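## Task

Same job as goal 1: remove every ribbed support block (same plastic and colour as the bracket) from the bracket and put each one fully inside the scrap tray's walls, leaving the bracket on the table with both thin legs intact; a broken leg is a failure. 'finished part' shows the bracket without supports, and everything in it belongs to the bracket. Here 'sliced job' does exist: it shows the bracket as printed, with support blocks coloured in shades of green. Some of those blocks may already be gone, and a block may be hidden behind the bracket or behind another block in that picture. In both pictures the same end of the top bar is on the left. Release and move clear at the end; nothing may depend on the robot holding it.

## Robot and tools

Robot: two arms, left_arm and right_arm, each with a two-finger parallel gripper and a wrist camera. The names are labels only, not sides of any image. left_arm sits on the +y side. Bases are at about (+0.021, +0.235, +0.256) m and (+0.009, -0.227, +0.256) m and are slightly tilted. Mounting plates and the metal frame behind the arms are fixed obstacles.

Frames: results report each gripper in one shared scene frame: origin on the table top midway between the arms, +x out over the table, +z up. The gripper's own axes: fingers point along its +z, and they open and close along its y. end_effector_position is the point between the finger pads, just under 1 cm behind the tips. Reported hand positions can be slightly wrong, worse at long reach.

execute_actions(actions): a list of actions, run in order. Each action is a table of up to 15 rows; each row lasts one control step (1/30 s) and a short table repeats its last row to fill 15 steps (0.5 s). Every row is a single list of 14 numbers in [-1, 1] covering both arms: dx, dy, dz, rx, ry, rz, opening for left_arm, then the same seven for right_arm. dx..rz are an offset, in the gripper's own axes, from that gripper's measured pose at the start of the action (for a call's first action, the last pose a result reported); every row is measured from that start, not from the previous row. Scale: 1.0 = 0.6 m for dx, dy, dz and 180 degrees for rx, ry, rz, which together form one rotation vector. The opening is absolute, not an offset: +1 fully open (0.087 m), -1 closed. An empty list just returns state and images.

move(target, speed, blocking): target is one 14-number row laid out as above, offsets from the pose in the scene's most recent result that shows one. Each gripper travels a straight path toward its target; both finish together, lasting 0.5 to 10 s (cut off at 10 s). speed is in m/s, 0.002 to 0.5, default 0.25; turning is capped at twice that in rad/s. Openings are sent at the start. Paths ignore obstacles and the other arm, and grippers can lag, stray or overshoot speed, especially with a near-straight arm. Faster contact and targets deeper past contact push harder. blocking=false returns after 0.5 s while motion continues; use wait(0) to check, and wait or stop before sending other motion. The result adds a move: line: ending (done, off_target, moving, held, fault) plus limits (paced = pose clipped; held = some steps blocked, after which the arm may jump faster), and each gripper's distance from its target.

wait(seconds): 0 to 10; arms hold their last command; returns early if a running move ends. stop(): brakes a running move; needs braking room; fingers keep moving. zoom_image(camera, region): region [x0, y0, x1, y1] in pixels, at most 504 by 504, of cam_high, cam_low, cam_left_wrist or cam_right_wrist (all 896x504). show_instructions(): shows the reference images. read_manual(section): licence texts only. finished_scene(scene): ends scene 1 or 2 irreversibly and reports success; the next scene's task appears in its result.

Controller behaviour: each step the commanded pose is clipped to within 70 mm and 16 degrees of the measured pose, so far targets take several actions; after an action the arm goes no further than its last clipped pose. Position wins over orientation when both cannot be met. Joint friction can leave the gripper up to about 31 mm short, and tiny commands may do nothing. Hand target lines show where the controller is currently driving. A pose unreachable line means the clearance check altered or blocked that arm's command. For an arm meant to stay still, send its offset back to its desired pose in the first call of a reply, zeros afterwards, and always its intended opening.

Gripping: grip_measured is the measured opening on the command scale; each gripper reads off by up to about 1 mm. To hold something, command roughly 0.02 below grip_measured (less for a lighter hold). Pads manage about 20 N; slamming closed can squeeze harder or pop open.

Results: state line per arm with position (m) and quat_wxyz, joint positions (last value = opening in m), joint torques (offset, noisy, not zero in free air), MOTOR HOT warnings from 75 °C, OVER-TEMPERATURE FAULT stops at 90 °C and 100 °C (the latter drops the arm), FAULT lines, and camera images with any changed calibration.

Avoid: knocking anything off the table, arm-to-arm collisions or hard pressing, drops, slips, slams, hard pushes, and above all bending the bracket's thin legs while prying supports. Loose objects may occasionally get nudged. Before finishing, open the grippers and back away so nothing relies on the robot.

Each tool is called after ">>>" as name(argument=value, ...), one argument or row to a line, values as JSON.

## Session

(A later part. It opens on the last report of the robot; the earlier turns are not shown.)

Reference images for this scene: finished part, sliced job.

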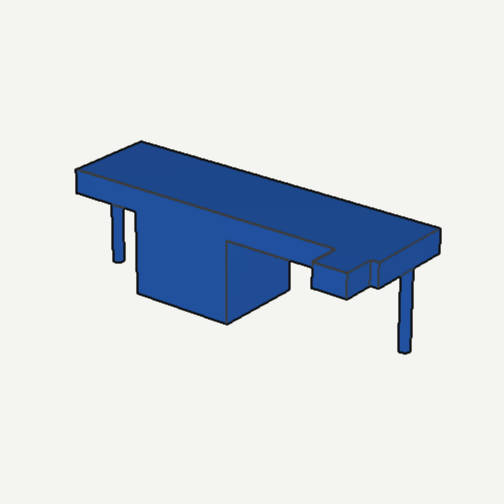

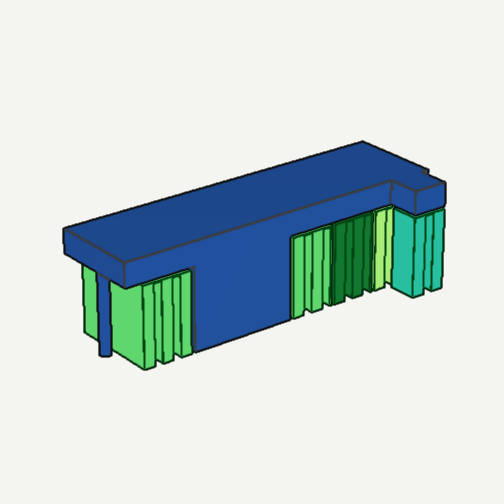

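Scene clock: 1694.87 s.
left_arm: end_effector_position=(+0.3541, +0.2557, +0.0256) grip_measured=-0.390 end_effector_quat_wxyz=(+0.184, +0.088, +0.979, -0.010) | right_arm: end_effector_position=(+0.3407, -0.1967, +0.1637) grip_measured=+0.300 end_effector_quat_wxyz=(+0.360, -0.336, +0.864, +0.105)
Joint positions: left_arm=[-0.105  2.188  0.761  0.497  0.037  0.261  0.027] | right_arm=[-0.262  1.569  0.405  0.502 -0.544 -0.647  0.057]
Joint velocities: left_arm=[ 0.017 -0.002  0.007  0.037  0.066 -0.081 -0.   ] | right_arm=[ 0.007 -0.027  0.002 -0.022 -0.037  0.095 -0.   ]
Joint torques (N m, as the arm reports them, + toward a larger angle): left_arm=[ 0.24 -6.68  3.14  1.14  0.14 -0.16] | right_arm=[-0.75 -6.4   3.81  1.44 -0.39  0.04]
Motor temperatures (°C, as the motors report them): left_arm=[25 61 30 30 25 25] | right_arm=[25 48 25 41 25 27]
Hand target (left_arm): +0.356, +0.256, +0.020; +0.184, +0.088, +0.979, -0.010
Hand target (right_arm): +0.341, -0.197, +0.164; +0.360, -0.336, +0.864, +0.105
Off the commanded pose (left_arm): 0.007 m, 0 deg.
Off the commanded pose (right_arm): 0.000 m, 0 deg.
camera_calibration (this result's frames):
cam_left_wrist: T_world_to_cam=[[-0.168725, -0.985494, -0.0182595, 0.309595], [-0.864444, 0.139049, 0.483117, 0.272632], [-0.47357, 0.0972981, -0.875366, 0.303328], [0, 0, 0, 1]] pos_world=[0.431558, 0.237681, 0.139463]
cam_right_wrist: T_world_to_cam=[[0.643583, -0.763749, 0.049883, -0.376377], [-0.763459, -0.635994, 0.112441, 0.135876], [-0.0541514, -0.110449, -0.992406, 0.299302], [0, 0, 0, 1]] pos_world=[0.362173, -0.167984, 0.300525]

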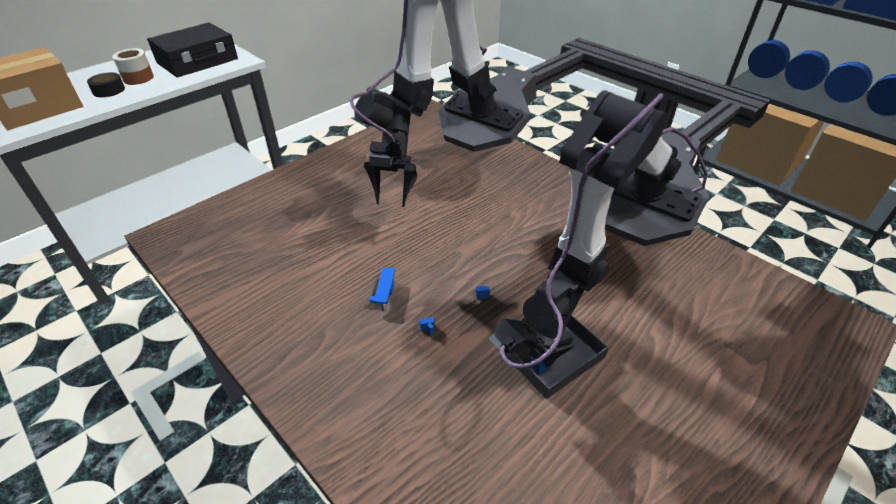

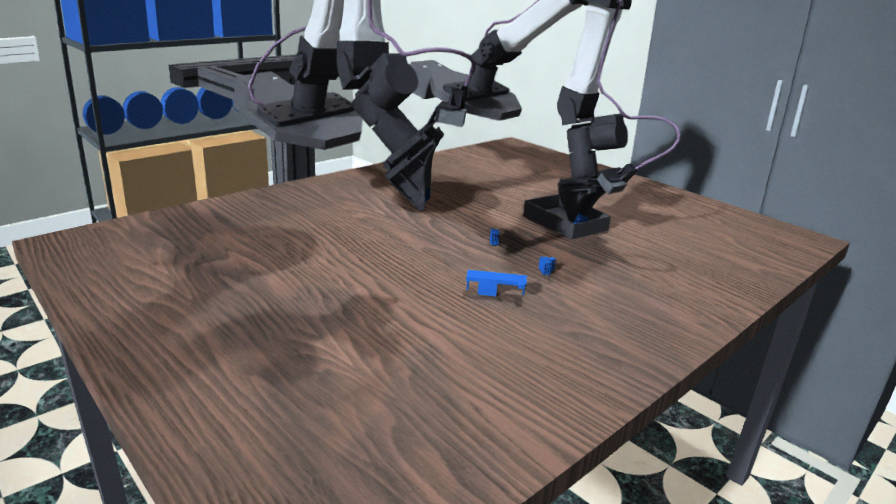

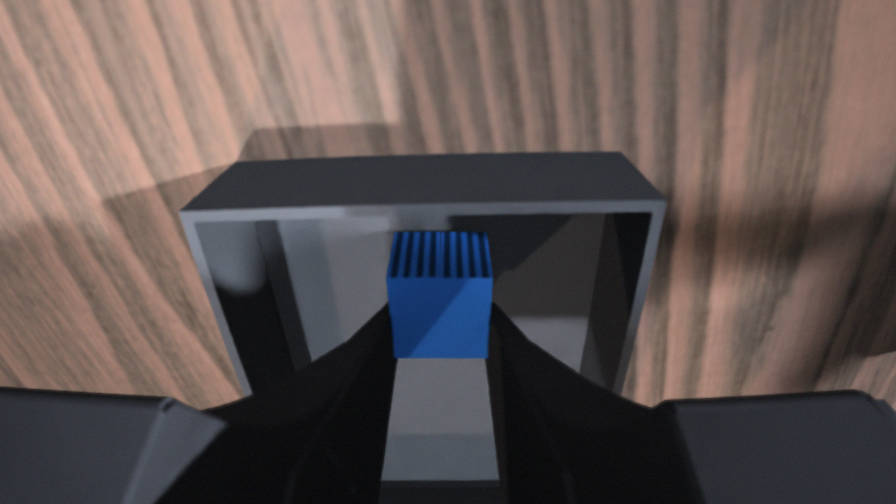

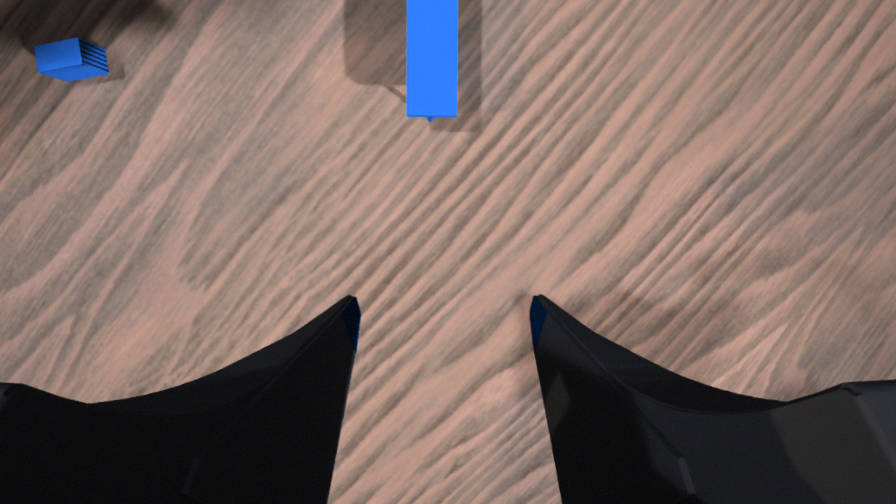

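>>> execute_actions(
  actions=[
    [[0,0,0,0,0,0,-0.4,0,0,0,0,0,0,0.3],[0,0,0,0,0,0,-0.385,0,0,0,0,0,0,0.3],[0,0,0,0,0,0,-0.37,0,0,0,0,0,0,0.3],[0,0,0,0,0,0,-0.35,0,0,0,0,0,0,0.3],[0,0,0,0,0,0,-0.32,0,0,0,0,0,0,0.3],[0,0,0,0,0,0,-0.29,0,0,0,0,0,0,0.3],[0,0,0,0,0,0,-0.26,0,0,0,0,0,0,0.3],[0,0,0,0,0,0,-0.23,0,0,0,0,0,0,0.3],[0,0,0,0,0,0,-0.2,0,0,0,0,0,0,0.3],[0,0,0,0,0,0,-0.17,0,0,0,0,0,0,0.3],[0,0,0,0,0,0,-0.15,0,0,0,0,0,0,0.3]],
  ],
)

>>> move(
  target=[0,0,-0.11,0,0,0,-0.15,0,0,0,0,0,0,0.3],
  speed=0.1,
)

Scene clock: 1699.60 s.
left_arm: end_effector_position=(+0.3546, +0.2557, +0.0257) grip_measured=-0.150 end_effector_quat_wxyz=(+0.185, +0.088, +0.979, -0.010) | right_arm: end_effector_position=(+0.3407, -0.1967, +0.1637) grip_measured=+0.300 end_effector_quat_wxyz=(+0.360, -0.336, +0.864, +0.105)
Joint positions: left_arm=[-0.105  2.188  0.761  0.499  0.037  0.261  0.037] | right_arm=[-0.262  1.569  0.405  0.502 -0.544 -0.647  0.057]
Joint velocities: left_arm=[-0.002  0.017 -0.017 -0.022 -0.007  0.022  0.   ] | right_arm=[ 0.002 -0.007 -0.022 -0.037 -0.037 -0.022  0.001]
Joint torques (N m, as the arm reports them, + toward a larger angle): left_arm=[ 0.02 -8.67  1.66  1.06  0.09 -0.18] | right_arm=[-0.71 -6.38  3.79  1.44 -0.37  0.01]
Motor temperatures (°C, as the motors report them): left_arm=[25 60 30 30 25 25] | right_arm=[25 48 25 41 25 27]
Hand target (left_arm): +0.354, +0.256, +0.026; +0.183, +0.088, +0.979, -0.010
Hand target (right_arm): +0.341, -0.197, +0.164; +0.360, -0.336, +0.864, +0.105
Off the commanded pose (left_arm): 0.001 m, 0 deg.
Off the commanded pose (right_arm): 0.000 m, 0 deg.
camera_calibration (this result's frames):
cam_left_wrist: T_world_to_cam=[[-0.168579, -0.985508, -0.0188252, 0.309709], [-0.865558, 0.138869, 0.481171, 0.273548], [-0.471584, 0.0974096, -0.876425, 0.302987], [0, 0, 0, 1]] pos_world=[0.431866, 0.237719, 0.139752]
cam_right_wrist: T_world_to_cam=[[0.643583, -0.763749, 0.049883, -0.376377], [-0.763459, -0.635994, 0.112441, 0.135876], [-0.0541514, -0.110449, -0.992406, 0.299302], [0, 0, 0, 1]] pos_world=[0.362173, -0.167984, 0.300525]

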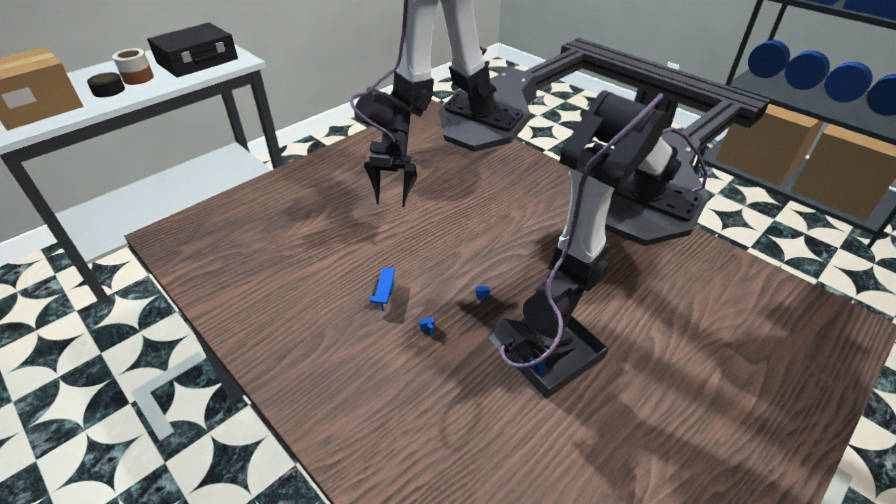

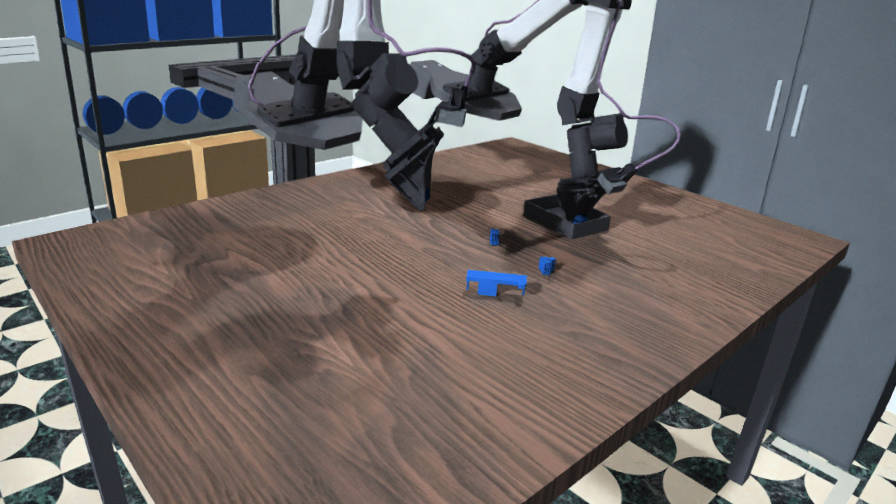

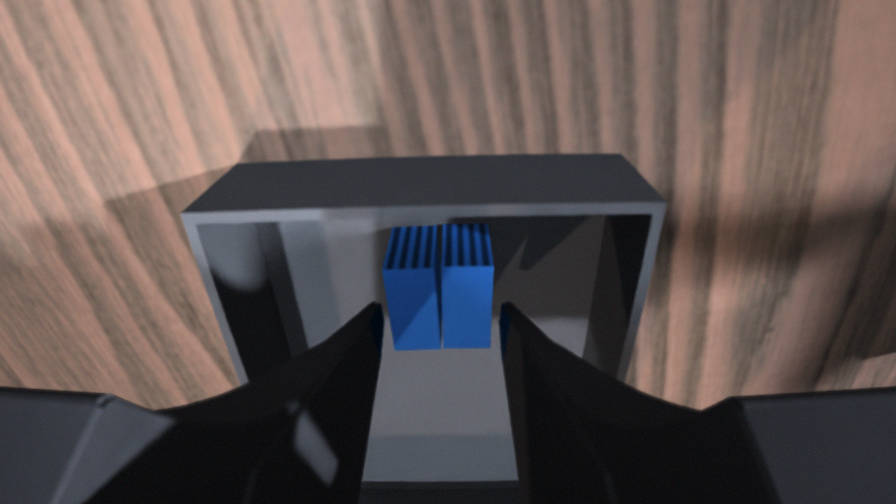

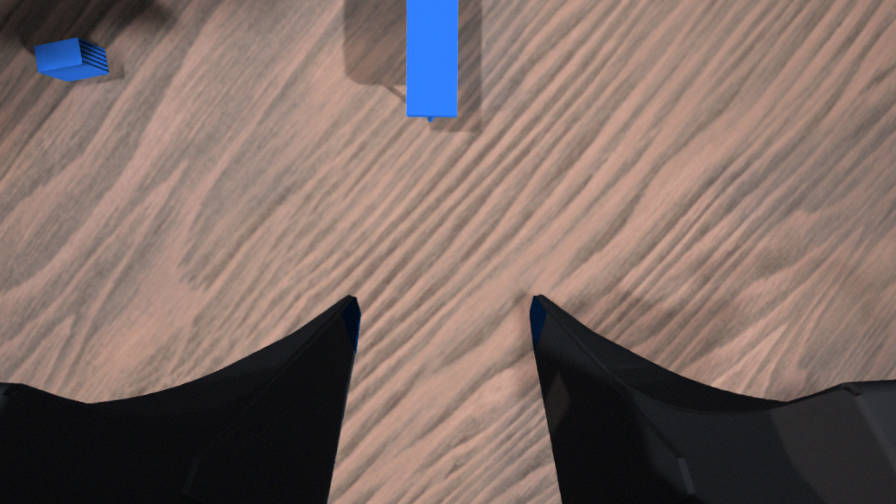

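Scene clock: 1700.80 s.
left_arm: end_effector_position=(+0.3485, +0.2582, +0.0892) grip_measured=-0.150 end_effector_quat_wxyz=(+0.205, +0.088, +0.975, -0.006) | right_arm: end_effector_position=(+0.3407, -0.1967, +0.1637) grip_measured=+0.300 end_effector_quat_wxyz=(+0.360, -0.336, +0.864, +0.105)
Joint positions: left_arm=[-0.105  1.89   0.629  0.374  0.037  0.263  0.037] | right_arm=[-0.262  1.569  0.405  0.502 -0.544 -0.647  0.057]
Joint velocities: left_arm=[-0.012 -0.007 -0.022 -0.037  0.037  0.007 -0.   ] | right_arm=[-0.002 -0.007  0.012 -0.007  0.037  0.037 -0.001]
Joint torques (N m, as the arm reports them, + toward a larger angle): left_arm=[ 1.04 -8.62  0.54  0.89  0.18 -0.09] | right_arm=[-0.84 -6.35  3.82  1.45 -0.35  0.02]
Motor temperatures (°C, as the motors report them): left_arm=[25 60 30 30 25 25] | right_arm=[25 48 25 41 25 27]
Hand target (left_arm): +0.332, +0.259, +0.088; +0.185, +0.088, +0.979, -0.010
Hand target (right_arm): +0.341, -0.197, +0.164; +0.360, -0.336, +0.864, +0.105
Off the commanded pose (left_arm): 0.018 m, 2 deg.
Off the commanded pose (right_arm): 0.000 m, 0 deg.
move: off_target (left_arm)
camera_calibration (this result's frames):
cam_left_wrist: T_world_to_cam=[[-0.166736, -0.98556, -0.0294999, 0.312649], [-0.884885, 0.136372, 0.4454, 0.247963], [-0.434945, 0.100368, -0.894846, 0.343616], [0, 0, 0, 1]] pos_world=[0.421002, 0.239831, 0.206264]
cam_right_wrist: T_world_to_cam=[[0.643583, -0.763749, 0.049883, -0.376377], [-0.763459, -0.635994, 0.112441, 0.135876], [-0.0541514, -0.110449, -0.992406, 0.299302], [0, 0, 0, 1]] pos_world=[0.362173, -0.167984, 0.300525]

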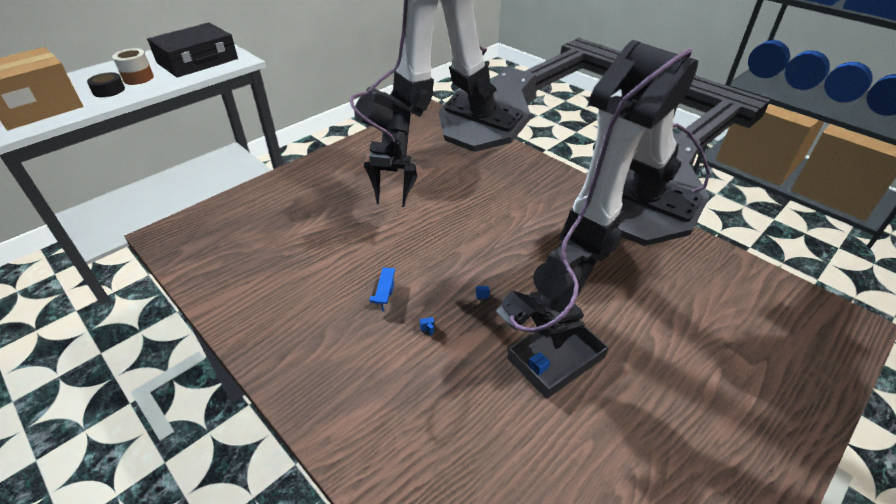

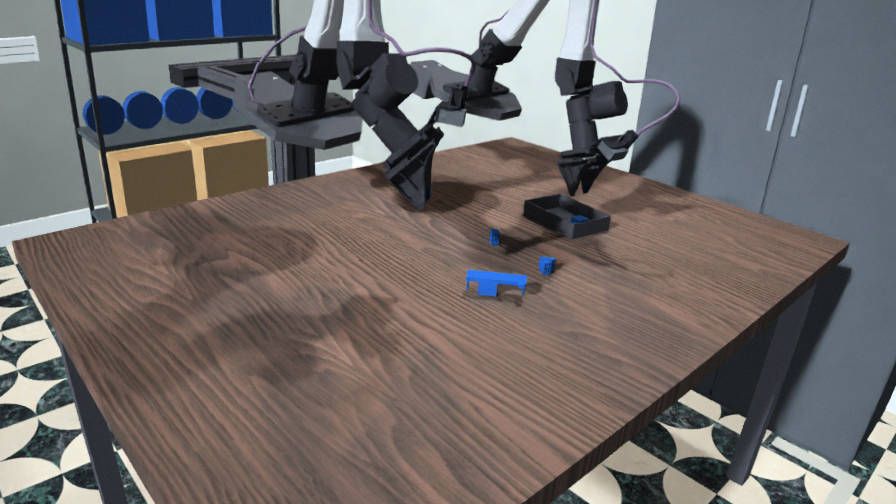

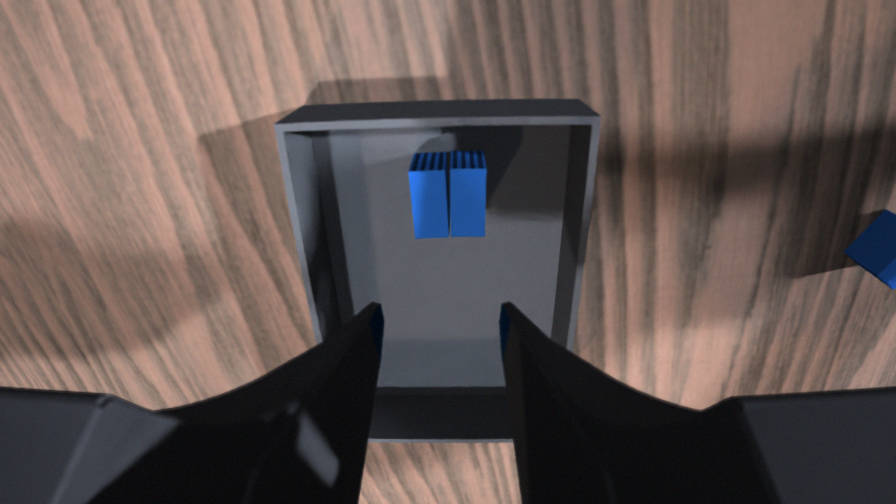

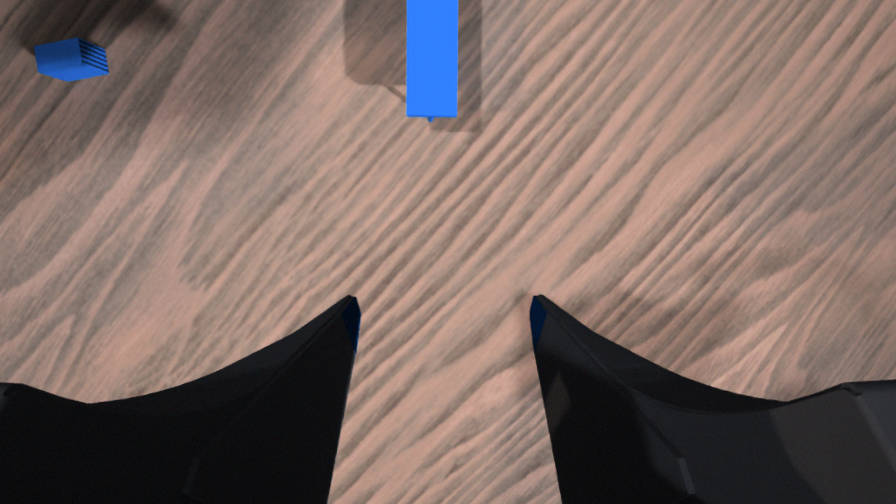

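>>> move(
  target=[-0.2137,-0.3612,0.1185,-0.0171,-0.0069,-0.0565,-0.08,0,0,0,0,0,0,0.3],
  speed=0.2,
)

>>> zoom_image(
  camera="cam_left_wrist",
  region=[300, 120, 600, 345],
)

Scene clock: 1755.43 s.
left_arm: end_effector_position=(+0.4585, +0.0125, +0.0827) grip_measured=-0.080 end_effector_quat_wxyz=(+0.233, -0.009, +0.972, -0.016) | right_arm: end_effector_position=(+0.3407, -0.1967, +0.1637) grip_measured=+0.300 end_effector_quat_wxyz=(+0.360, -0.336, +0.864, +0.105)
Joint positions: left_arm=[-0.703  2.305  1.395  0.003 -0.373 -0.392  0.04 ] | right_arm=[-0.262  1.569  0.405  0.502 -0.544 -0.647  0.057]
Joint velocities: left_arm=[-0.012  0.012  0.032 -0.081  0.037 -0.037  0.   ] | right_arm=[-0.027 -0.002 -0.012 -0.007  0.007 -0.022 -0.   ]
Joint torques (N m, as the arm reports them, + toward a larger angle): left_arm=[-2.51 -9.48  6.98  0.94 -0.16 -0.2 ] | right_arm=[-0.67 -6.3   3.8   1.45 -0.37  0.04]
Motor temperatures (°C, as the motors report them): left_arm=[25 57 29 29 25 25] | right_arm=[25 44 26 40 25 27]
Hand target (left_arm): +0.451, +0.015, +0.071; +0.217, -0.007, +0.976, -0.005
Hand target (right_arm): +0.341, -0.197, +0.164; +0.360, -0.336, +0.864, +0.105
Off the commanded pose (left_arm): 0.015 m, 3 deg.
Off the commanded pose (right_arm): 0.000 m, 0 deg.
move: off_target (left_arm)
camera_calibration (this result's frames):
cam_left_wrist: T_world_to_cam=[[0.0184339, -0.999355, 0.03083, -0.00105512], [-0.91986, -0.00486766, 0.392217, 0.40383], [-0.391814, -0.0355894, -0.919356, 0.394245], [0, 0, 0, 1]] pos_world=[0.525958, 0.0149422, 0.204095]
cam_right_wrist: T_world_to_cam=[[0.643583, -0.763749, 0.049883, -0.376377], [-0.763459, -0.635994, 0.112441, 0.135876], [-0.0541514, -0.110449, -0.992406, 0.299302], [0, 0, 0, 1]] pos_world=[0.362173, -0.167984, 0.300525]

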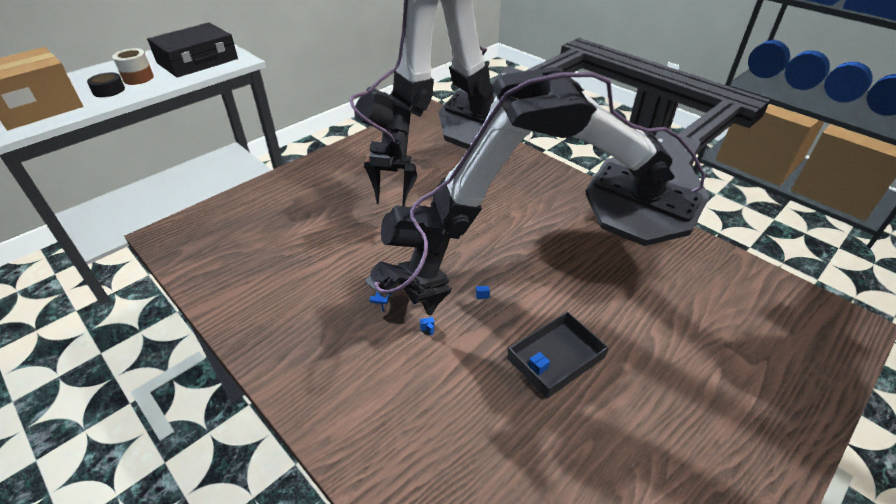

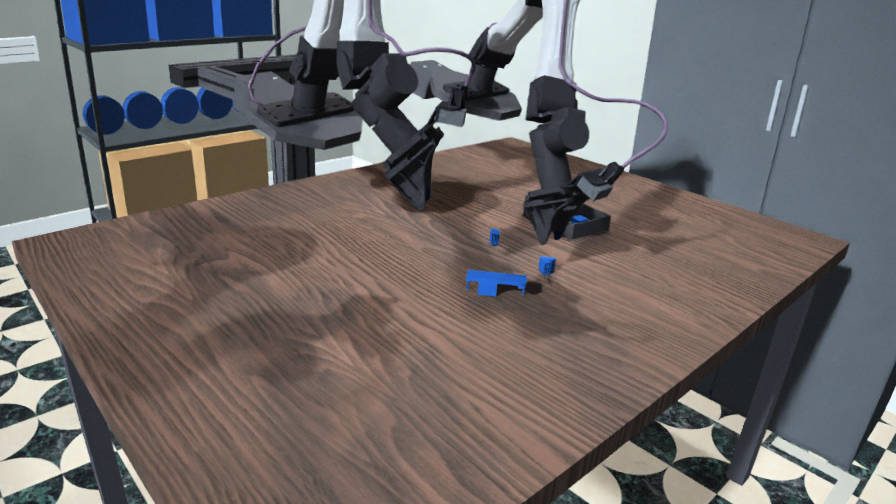

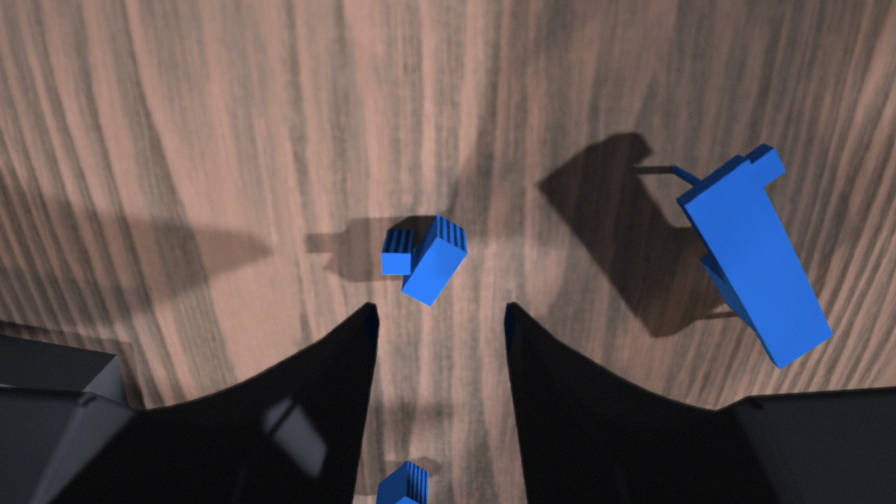

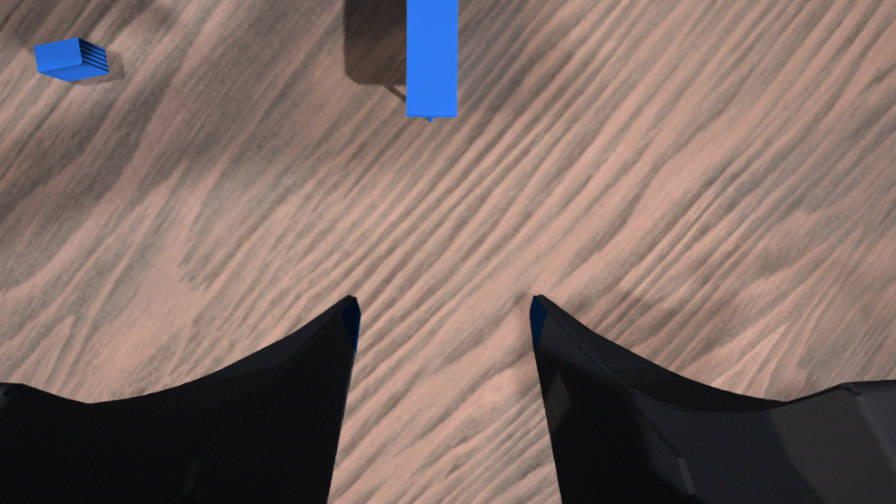

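Region (300, 120, 600, 345) of cam_left_wrist's 896x504 image, scaled by 1.680, with more detail than that image has; it fills the top 378 rows of this view, and the rest is white.

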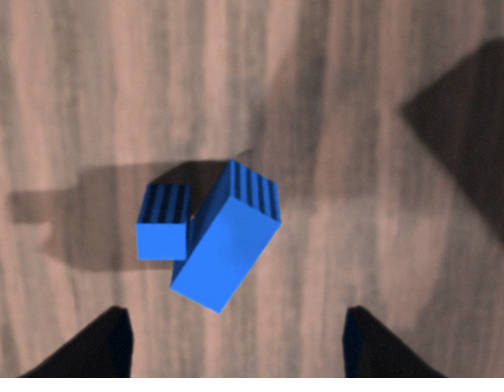

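>>> execute_actions(
  actions=[],
)

Scene clock: 1764.43 s.
left_arm: end_effector_position=(+0.4583, +0.0126, +0.0827) grip_measured=-0.080 end_effector_quat_wxyz=(+0.233, -0.010, +0.972, -0.016) | right_arm: end_effector_position=(+0.3407, -0.1967, +0.1637) grip_measured=+0.300 end_effector_quat_wxyz=(+0.360, -0.336, +0.864, +0.105)
Joint positions: left_arm=[-0.703  2.305  1.396  0.002 -0.373 -0.393  0.04 ] | right_arm=[-0.262  1.569  0.405  0.502 -0.544 -0.647  0.057]
Joint velocities: left_arm=[-0.012 -0.002  0.002 -0.11  -0.007  0.022  0.   ] | right_arm=[-0.002  0.002 -0.012 -0.095 -0.007 -0.007 -0.001]
Joint torques (N m, as the arm reports them, + toward a larger angle): left_arm=[-2.42 -9.46  6.99  0.94 -0.16 -0.21] | right_arm=[-0.77 -6.36  3.87  1.43 -0.36  0.03]
Motor temperatures (°C, as the motors report them): left_arm=[25 58 30 29 25 25] | right_arm=[25 43 26 40 25 27]
Hand target (left_arm): +0.451, +0.015, +0.071; +0.217, -0.007, +0.976, -0.005
Hand target (right_arm): +0.341, -0.197, +0.164; +0.360, -0.336, +0.864, +0.105
Off the commanded pose (left_arm): 0.015 m, 3 deg.
Off the commanded pose (right_arm): 0.000 m, 0 deg.
camera_calibration (this result's frames):
cam_left_wrist: T_world_to_cam=[[0.0190831, -0.999359, 0.0303029, -0.00118473], [-0.919516, -0.00564139, 0.393012, 0.403488], [-0.392589, -0.0353639, -0.919034, 0.394503], [0, 0, 0, 1]] pos_world=[0.525914, 0.0150434, 0.204022]
cam_right_wrist: T_world_to_cam=[[0.643583, -0.763749, 0.049883, -0.376377], [-0.763459, -0.635994, 0.112441, 0.135876], [-0.0541514, -0.110449, -0.992406, 0.299302], [0, 0, 0, 1]] pos_world=[0.362173, -0.167984, 0.300525]

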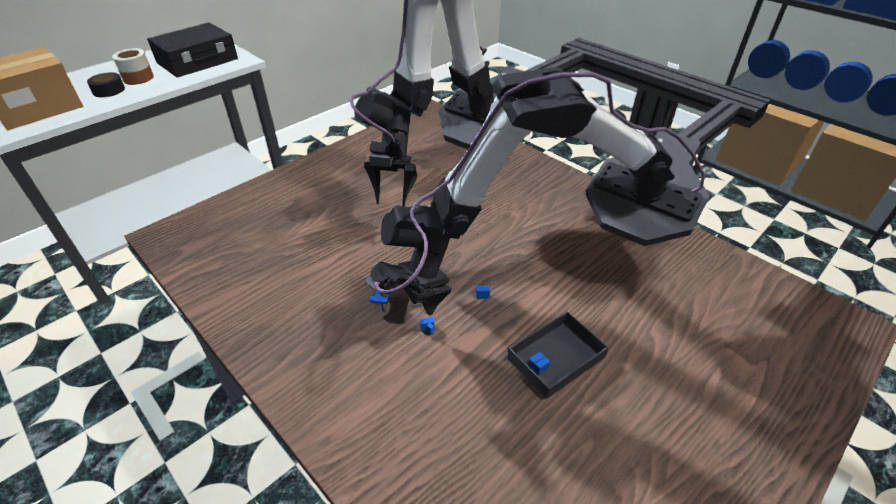

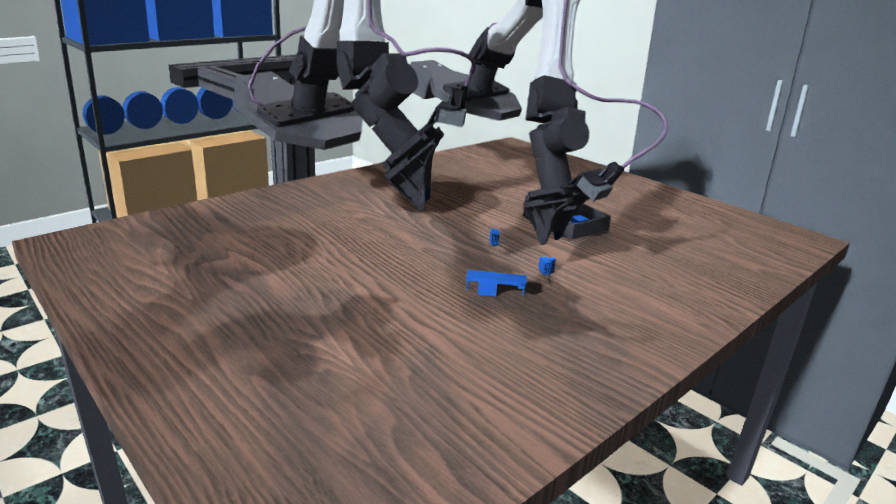

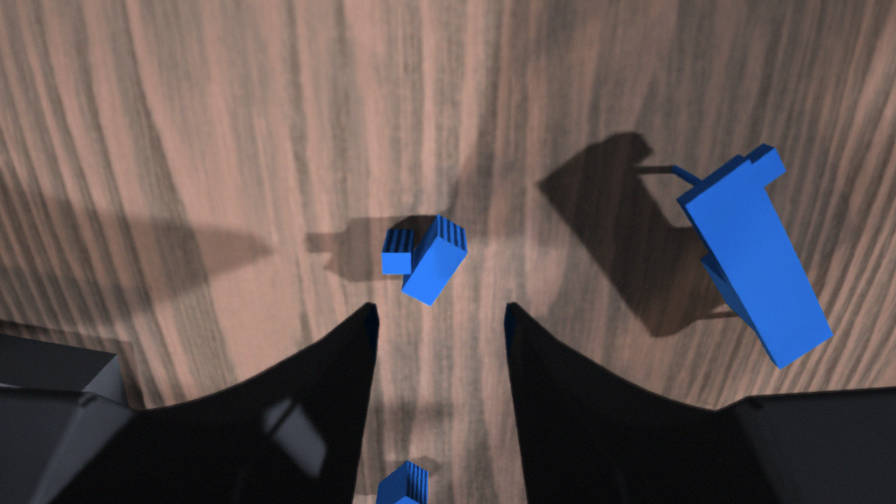

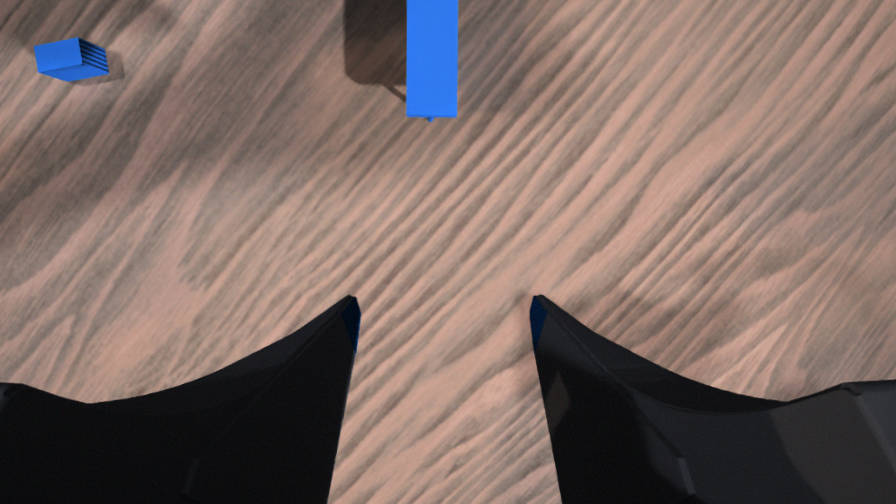

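>>> zoom_image(
  camera="cam_left_wrist",
  region=[340, 190, 540, 330],
)

>>> zoom_image(
  camera="cam_low",
  region=[450, 200, 630, 301],
)

Region (340, 190, 540, 330) of cam_left_wrist's 896x504 image, scaled by 2.520, with more detail than that image has; it fills the top 353 rows of this view, and the rest is white.

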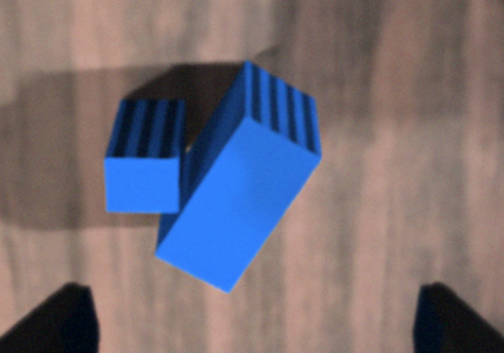

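Region (450, 200, 630, 301) of cam_low's 896x504 image, scaled by 2.800, with more detail than that image has; it fills the top 283 rows of this view, and the rest is white.

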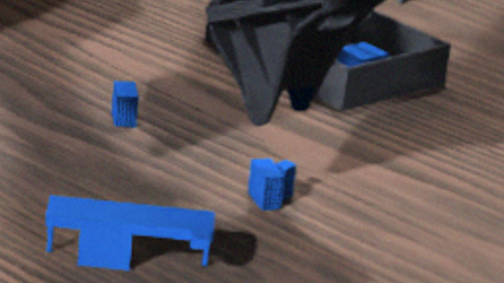

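>>> move(
  target=[0.0411, 0.0168, 0.0508, -0.0065, 0.0105, 0.0033, 0.05, 0, 0, 0, 0, 0, 0, 0.3],
  speed=0.08,
)

Scene clock: 1821.53 s.
left_arm: end_effector_position=(+0.4476, +0.0191, +0.0526) grip_measured=+0.050 end_effector_quat_wxyz=(+0.219, -0.006, +0.976, -0.005) | right_arm: end_effector_position=(+0.3407, -0.1967, +0.1637) grip_measured=+0.300 end_effector_quat_wxyz=(+0.360, -0.336, +0.864, +0.105)
Joint positions: left_arm=[-0.691  2.378  1.396  0.042 -0.373 -0.384  0.046] | right_arm=[-0.262  1.569  0.405  0.502 -0.544 -0.647  0.057]
Joint velocities: left_arm=[ 0.002  0.007 -0.007  0.007  0.066 -0.037  0.   ] | right_arm=[-0.002  0.012 -0.002  0.037 -0.051  0.037 -0.   ]
Joint torques (N m, as the arm reports them, + toward a larger angle): left_arm=[-1.02 -9.88  6.21  1.23 -0.01 -0.11] | right_arm=[-0.82 -6.34  3.8   1.44 -0.37  0.03]
Motor temperatures (°C, as the motors report them): left_arm=[26 59 33 29 25 25] | right_arm=[25 42 27 39 25 27]
Hand target (left_arm): +0.449, +0.022, +0.044; +0.217, -0.007, +0.976, -0.004
Hand target (right_arm): +0.341, -0.197, +0.164; +0.360, -0.336, +0.864, +0.105
Off the commanded pose (left_arm): 0.009 m, 0 deg.
Off the commanded pose (right_arm): 0.000 m, 0 deg.
move: done
camera_calibration (this result's frames):
cam_left_wrist: T_world_to_cam=[[0.0166553, -0.999837, 0.00698367, 0.00875819], [-0.907515, -0.0121849, 0.419843, 0.398808], [-0.41969, -0.0133304, -0.90757, 0.373943], [0, 0, 0, 1]] pos_world=[0.518719, 0.018601, 0.171881]
cam_right_wrist: T_world_to_cam=[[0.643583, -0.763749, 0.049883, -0.376377], [-0.763459, -0.635994, 0.112441, 0.135876], [-0.0541514, -0.110449, -0.992406, 0.299302], [0, 0, 0, 1]] pos_world=[0.362173, -0.167984, 0.300525]

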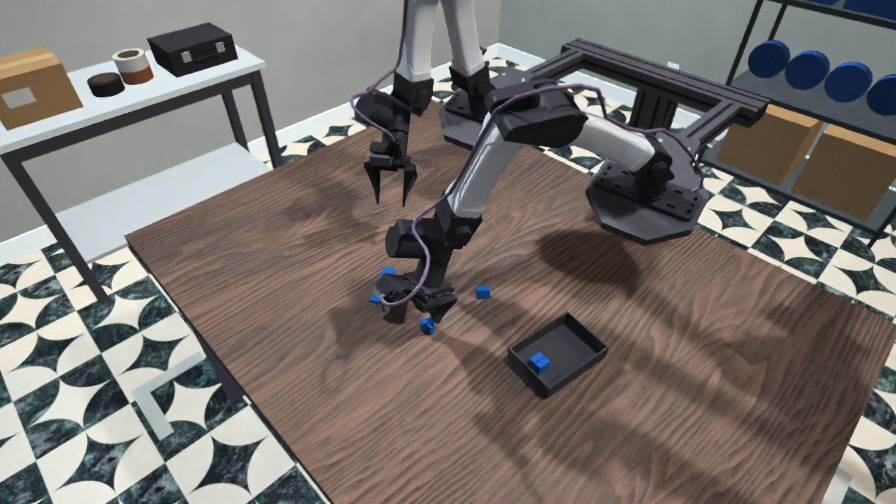

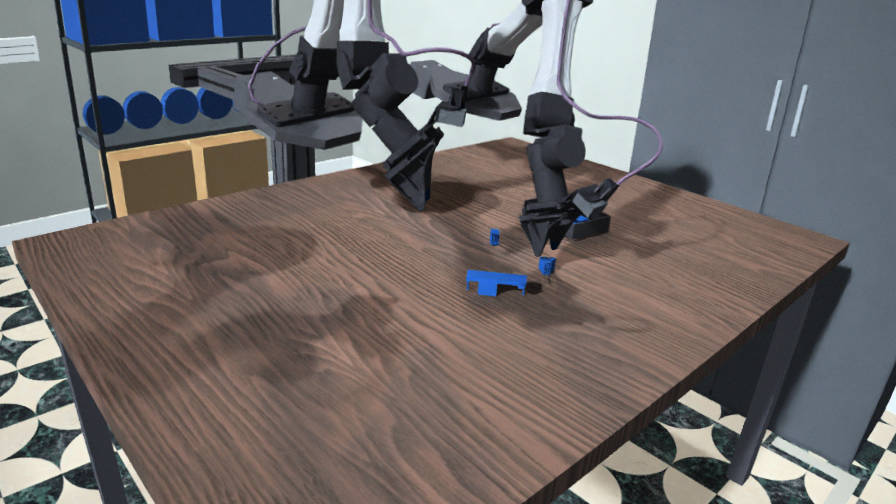

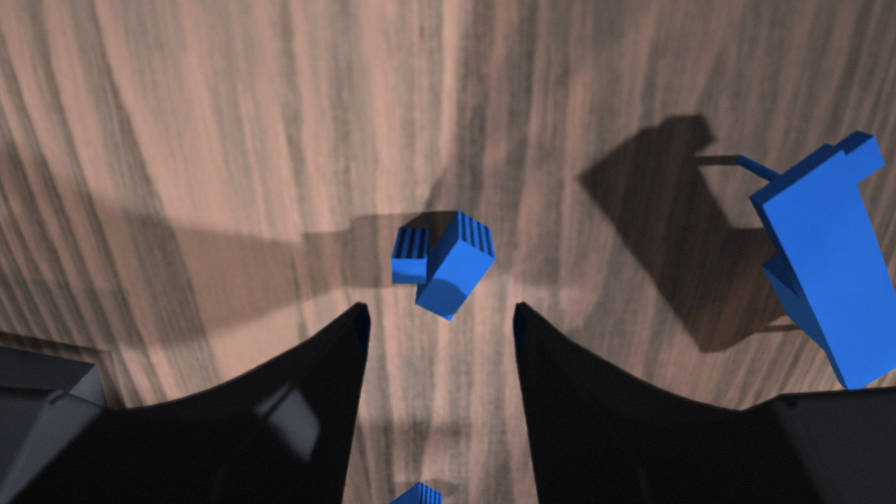

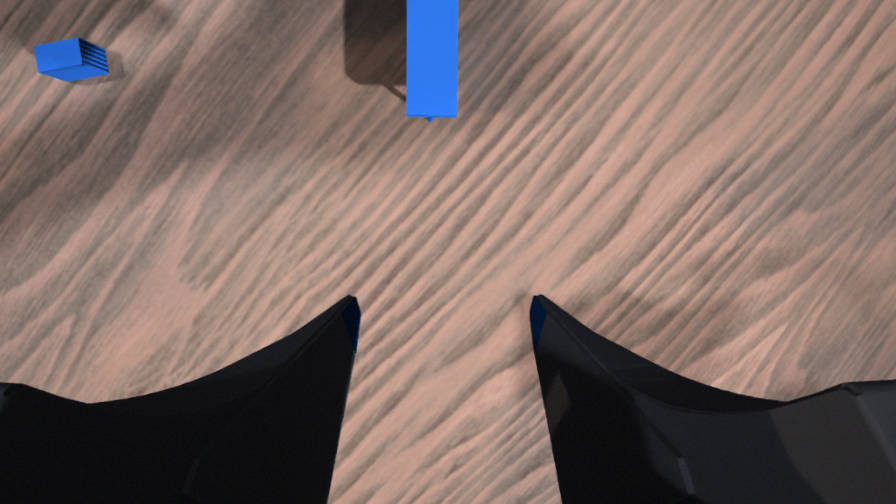

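>>> move(
  target=[0.0086, 0.0052, 0.0643, 0, -0.018, 0, 0.05, 0, 0, 0, 0, 0, 0, 0.3],
  speed=0.05,
)

Scene clock: 1861.37 s.
left_arm: end_effector_position=(+0.4528, +0.0189, +0.0233) grip_measured=+0.050 end_effector_quat_wxyz=(+0.243, -0.002, +0.970, -0.009) | right_arm: end_effector_position=(+0.3407, -0.1967, +0.1637) grip_measured=+0.300 end_effector_quat_wxyz=(+0.360, -0.336, +0.864, +0.105)
Joint positions: left_arm=[-0.678  2.467  1.396  0.188 -0.373 -0.349  0.046] | right_arm=[-0.262  1.569  0.405  0.502 -0.544 -0.647  0.057]
Joint velocities: left_arm=[-0.007  0.002 -0.002 -0.081 -0.007 -0.11  -0.   ] | right_arm=[ 0.012  0.012 -0.002 -0.037 -0.037  0.007 -0.   ]
Joint torques (N m, as the arm reports them, + toward a larger angle): left_arm=[-1.05 -9.75  6.9   1.3  -0.14 -0.09] | right_arm=[-0.76 -6.32  3.74  1.42 -0.35  0.04]
Motor temperatures (°C, as the motors report them): left_arm=[25 60 33 30 25 25] | right_arm=[25 42 27 39 26 27]
Hand target (left_arm): +0.458, +0.022, +0.016; +0.246, -0.006, +0.969, -0.005
Hand target (right_arm): +0.341, -0.197, +0.164; +0.360, -0.336, +0.864, +0.105
Off the commanded pose (left_arm): 0.011 m, 1 deg.
Off the commanded pose (right_arm): 0.000 m, 0 deg.
move: off_target (left_arm)
camera_calibration (this result's frames):
cam_left_wrist: T_world_to_cam=[[0.0080334, -0.999858, 0.0147959, 0.0123436], [-0.927154, -0.00190478, 0.374677, 0.425595], [-0.374595, -0.016728, -0.927037, 0.329698], [0, 0, 0, 1]] pos_world=[0.517996, 0.0186677, 0.145999]
cam_right_wrist: T_world_to_cam=[[0.643583, -0.763749, 0.049883, -0.376377], [-0.763459, -0.635994, 0.112441, 0.135876], [-0.0541514, -0.110449, -0.992406, 0.299302], [0, 0, 0, 1]] pos_world=[0.362173, -0.167984, 0.300525]

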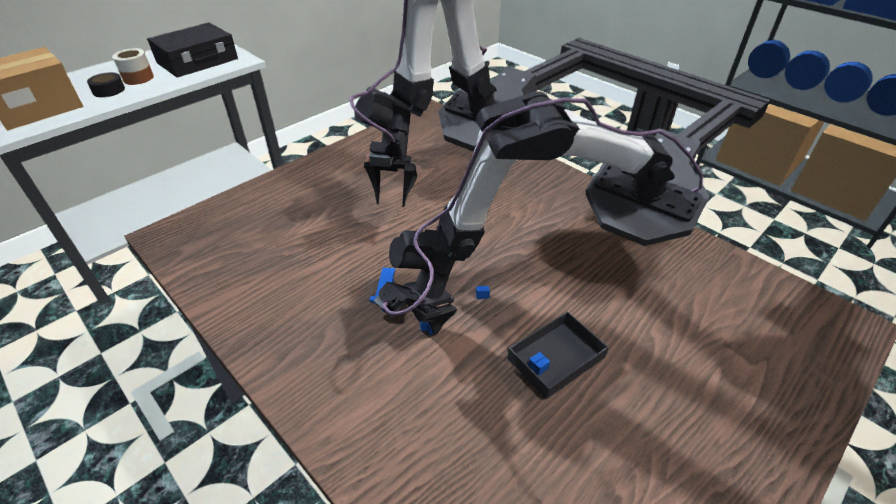

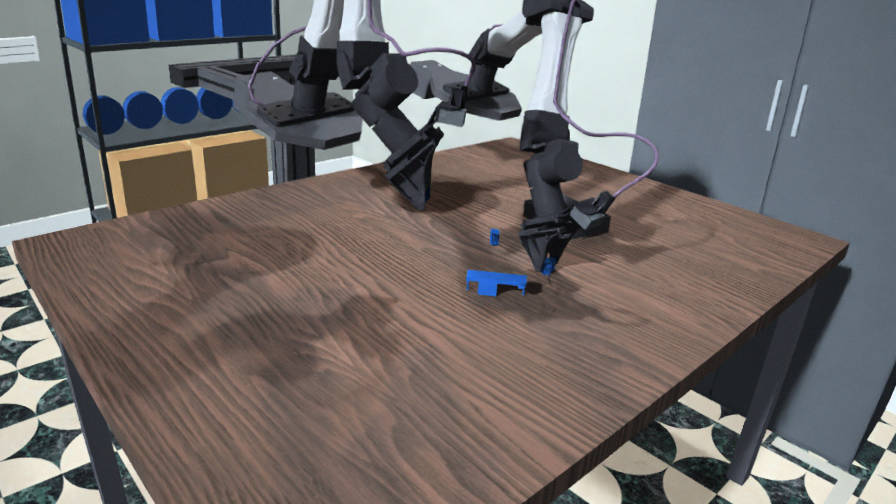

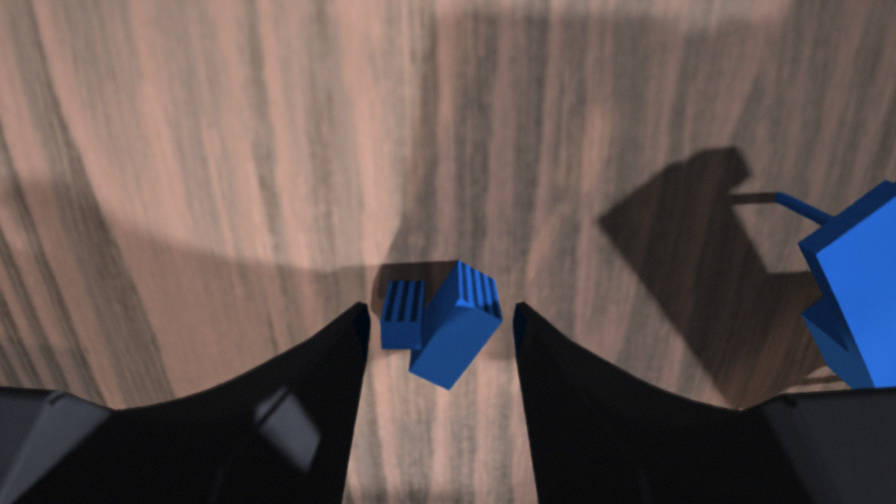

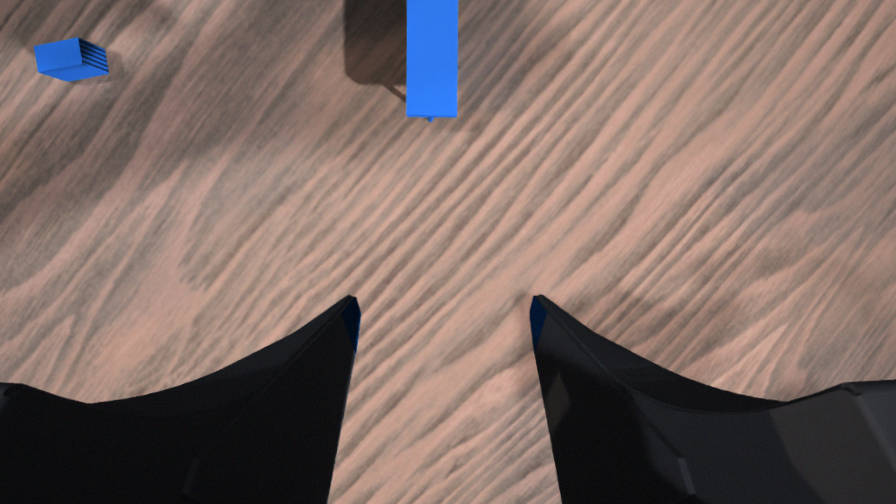

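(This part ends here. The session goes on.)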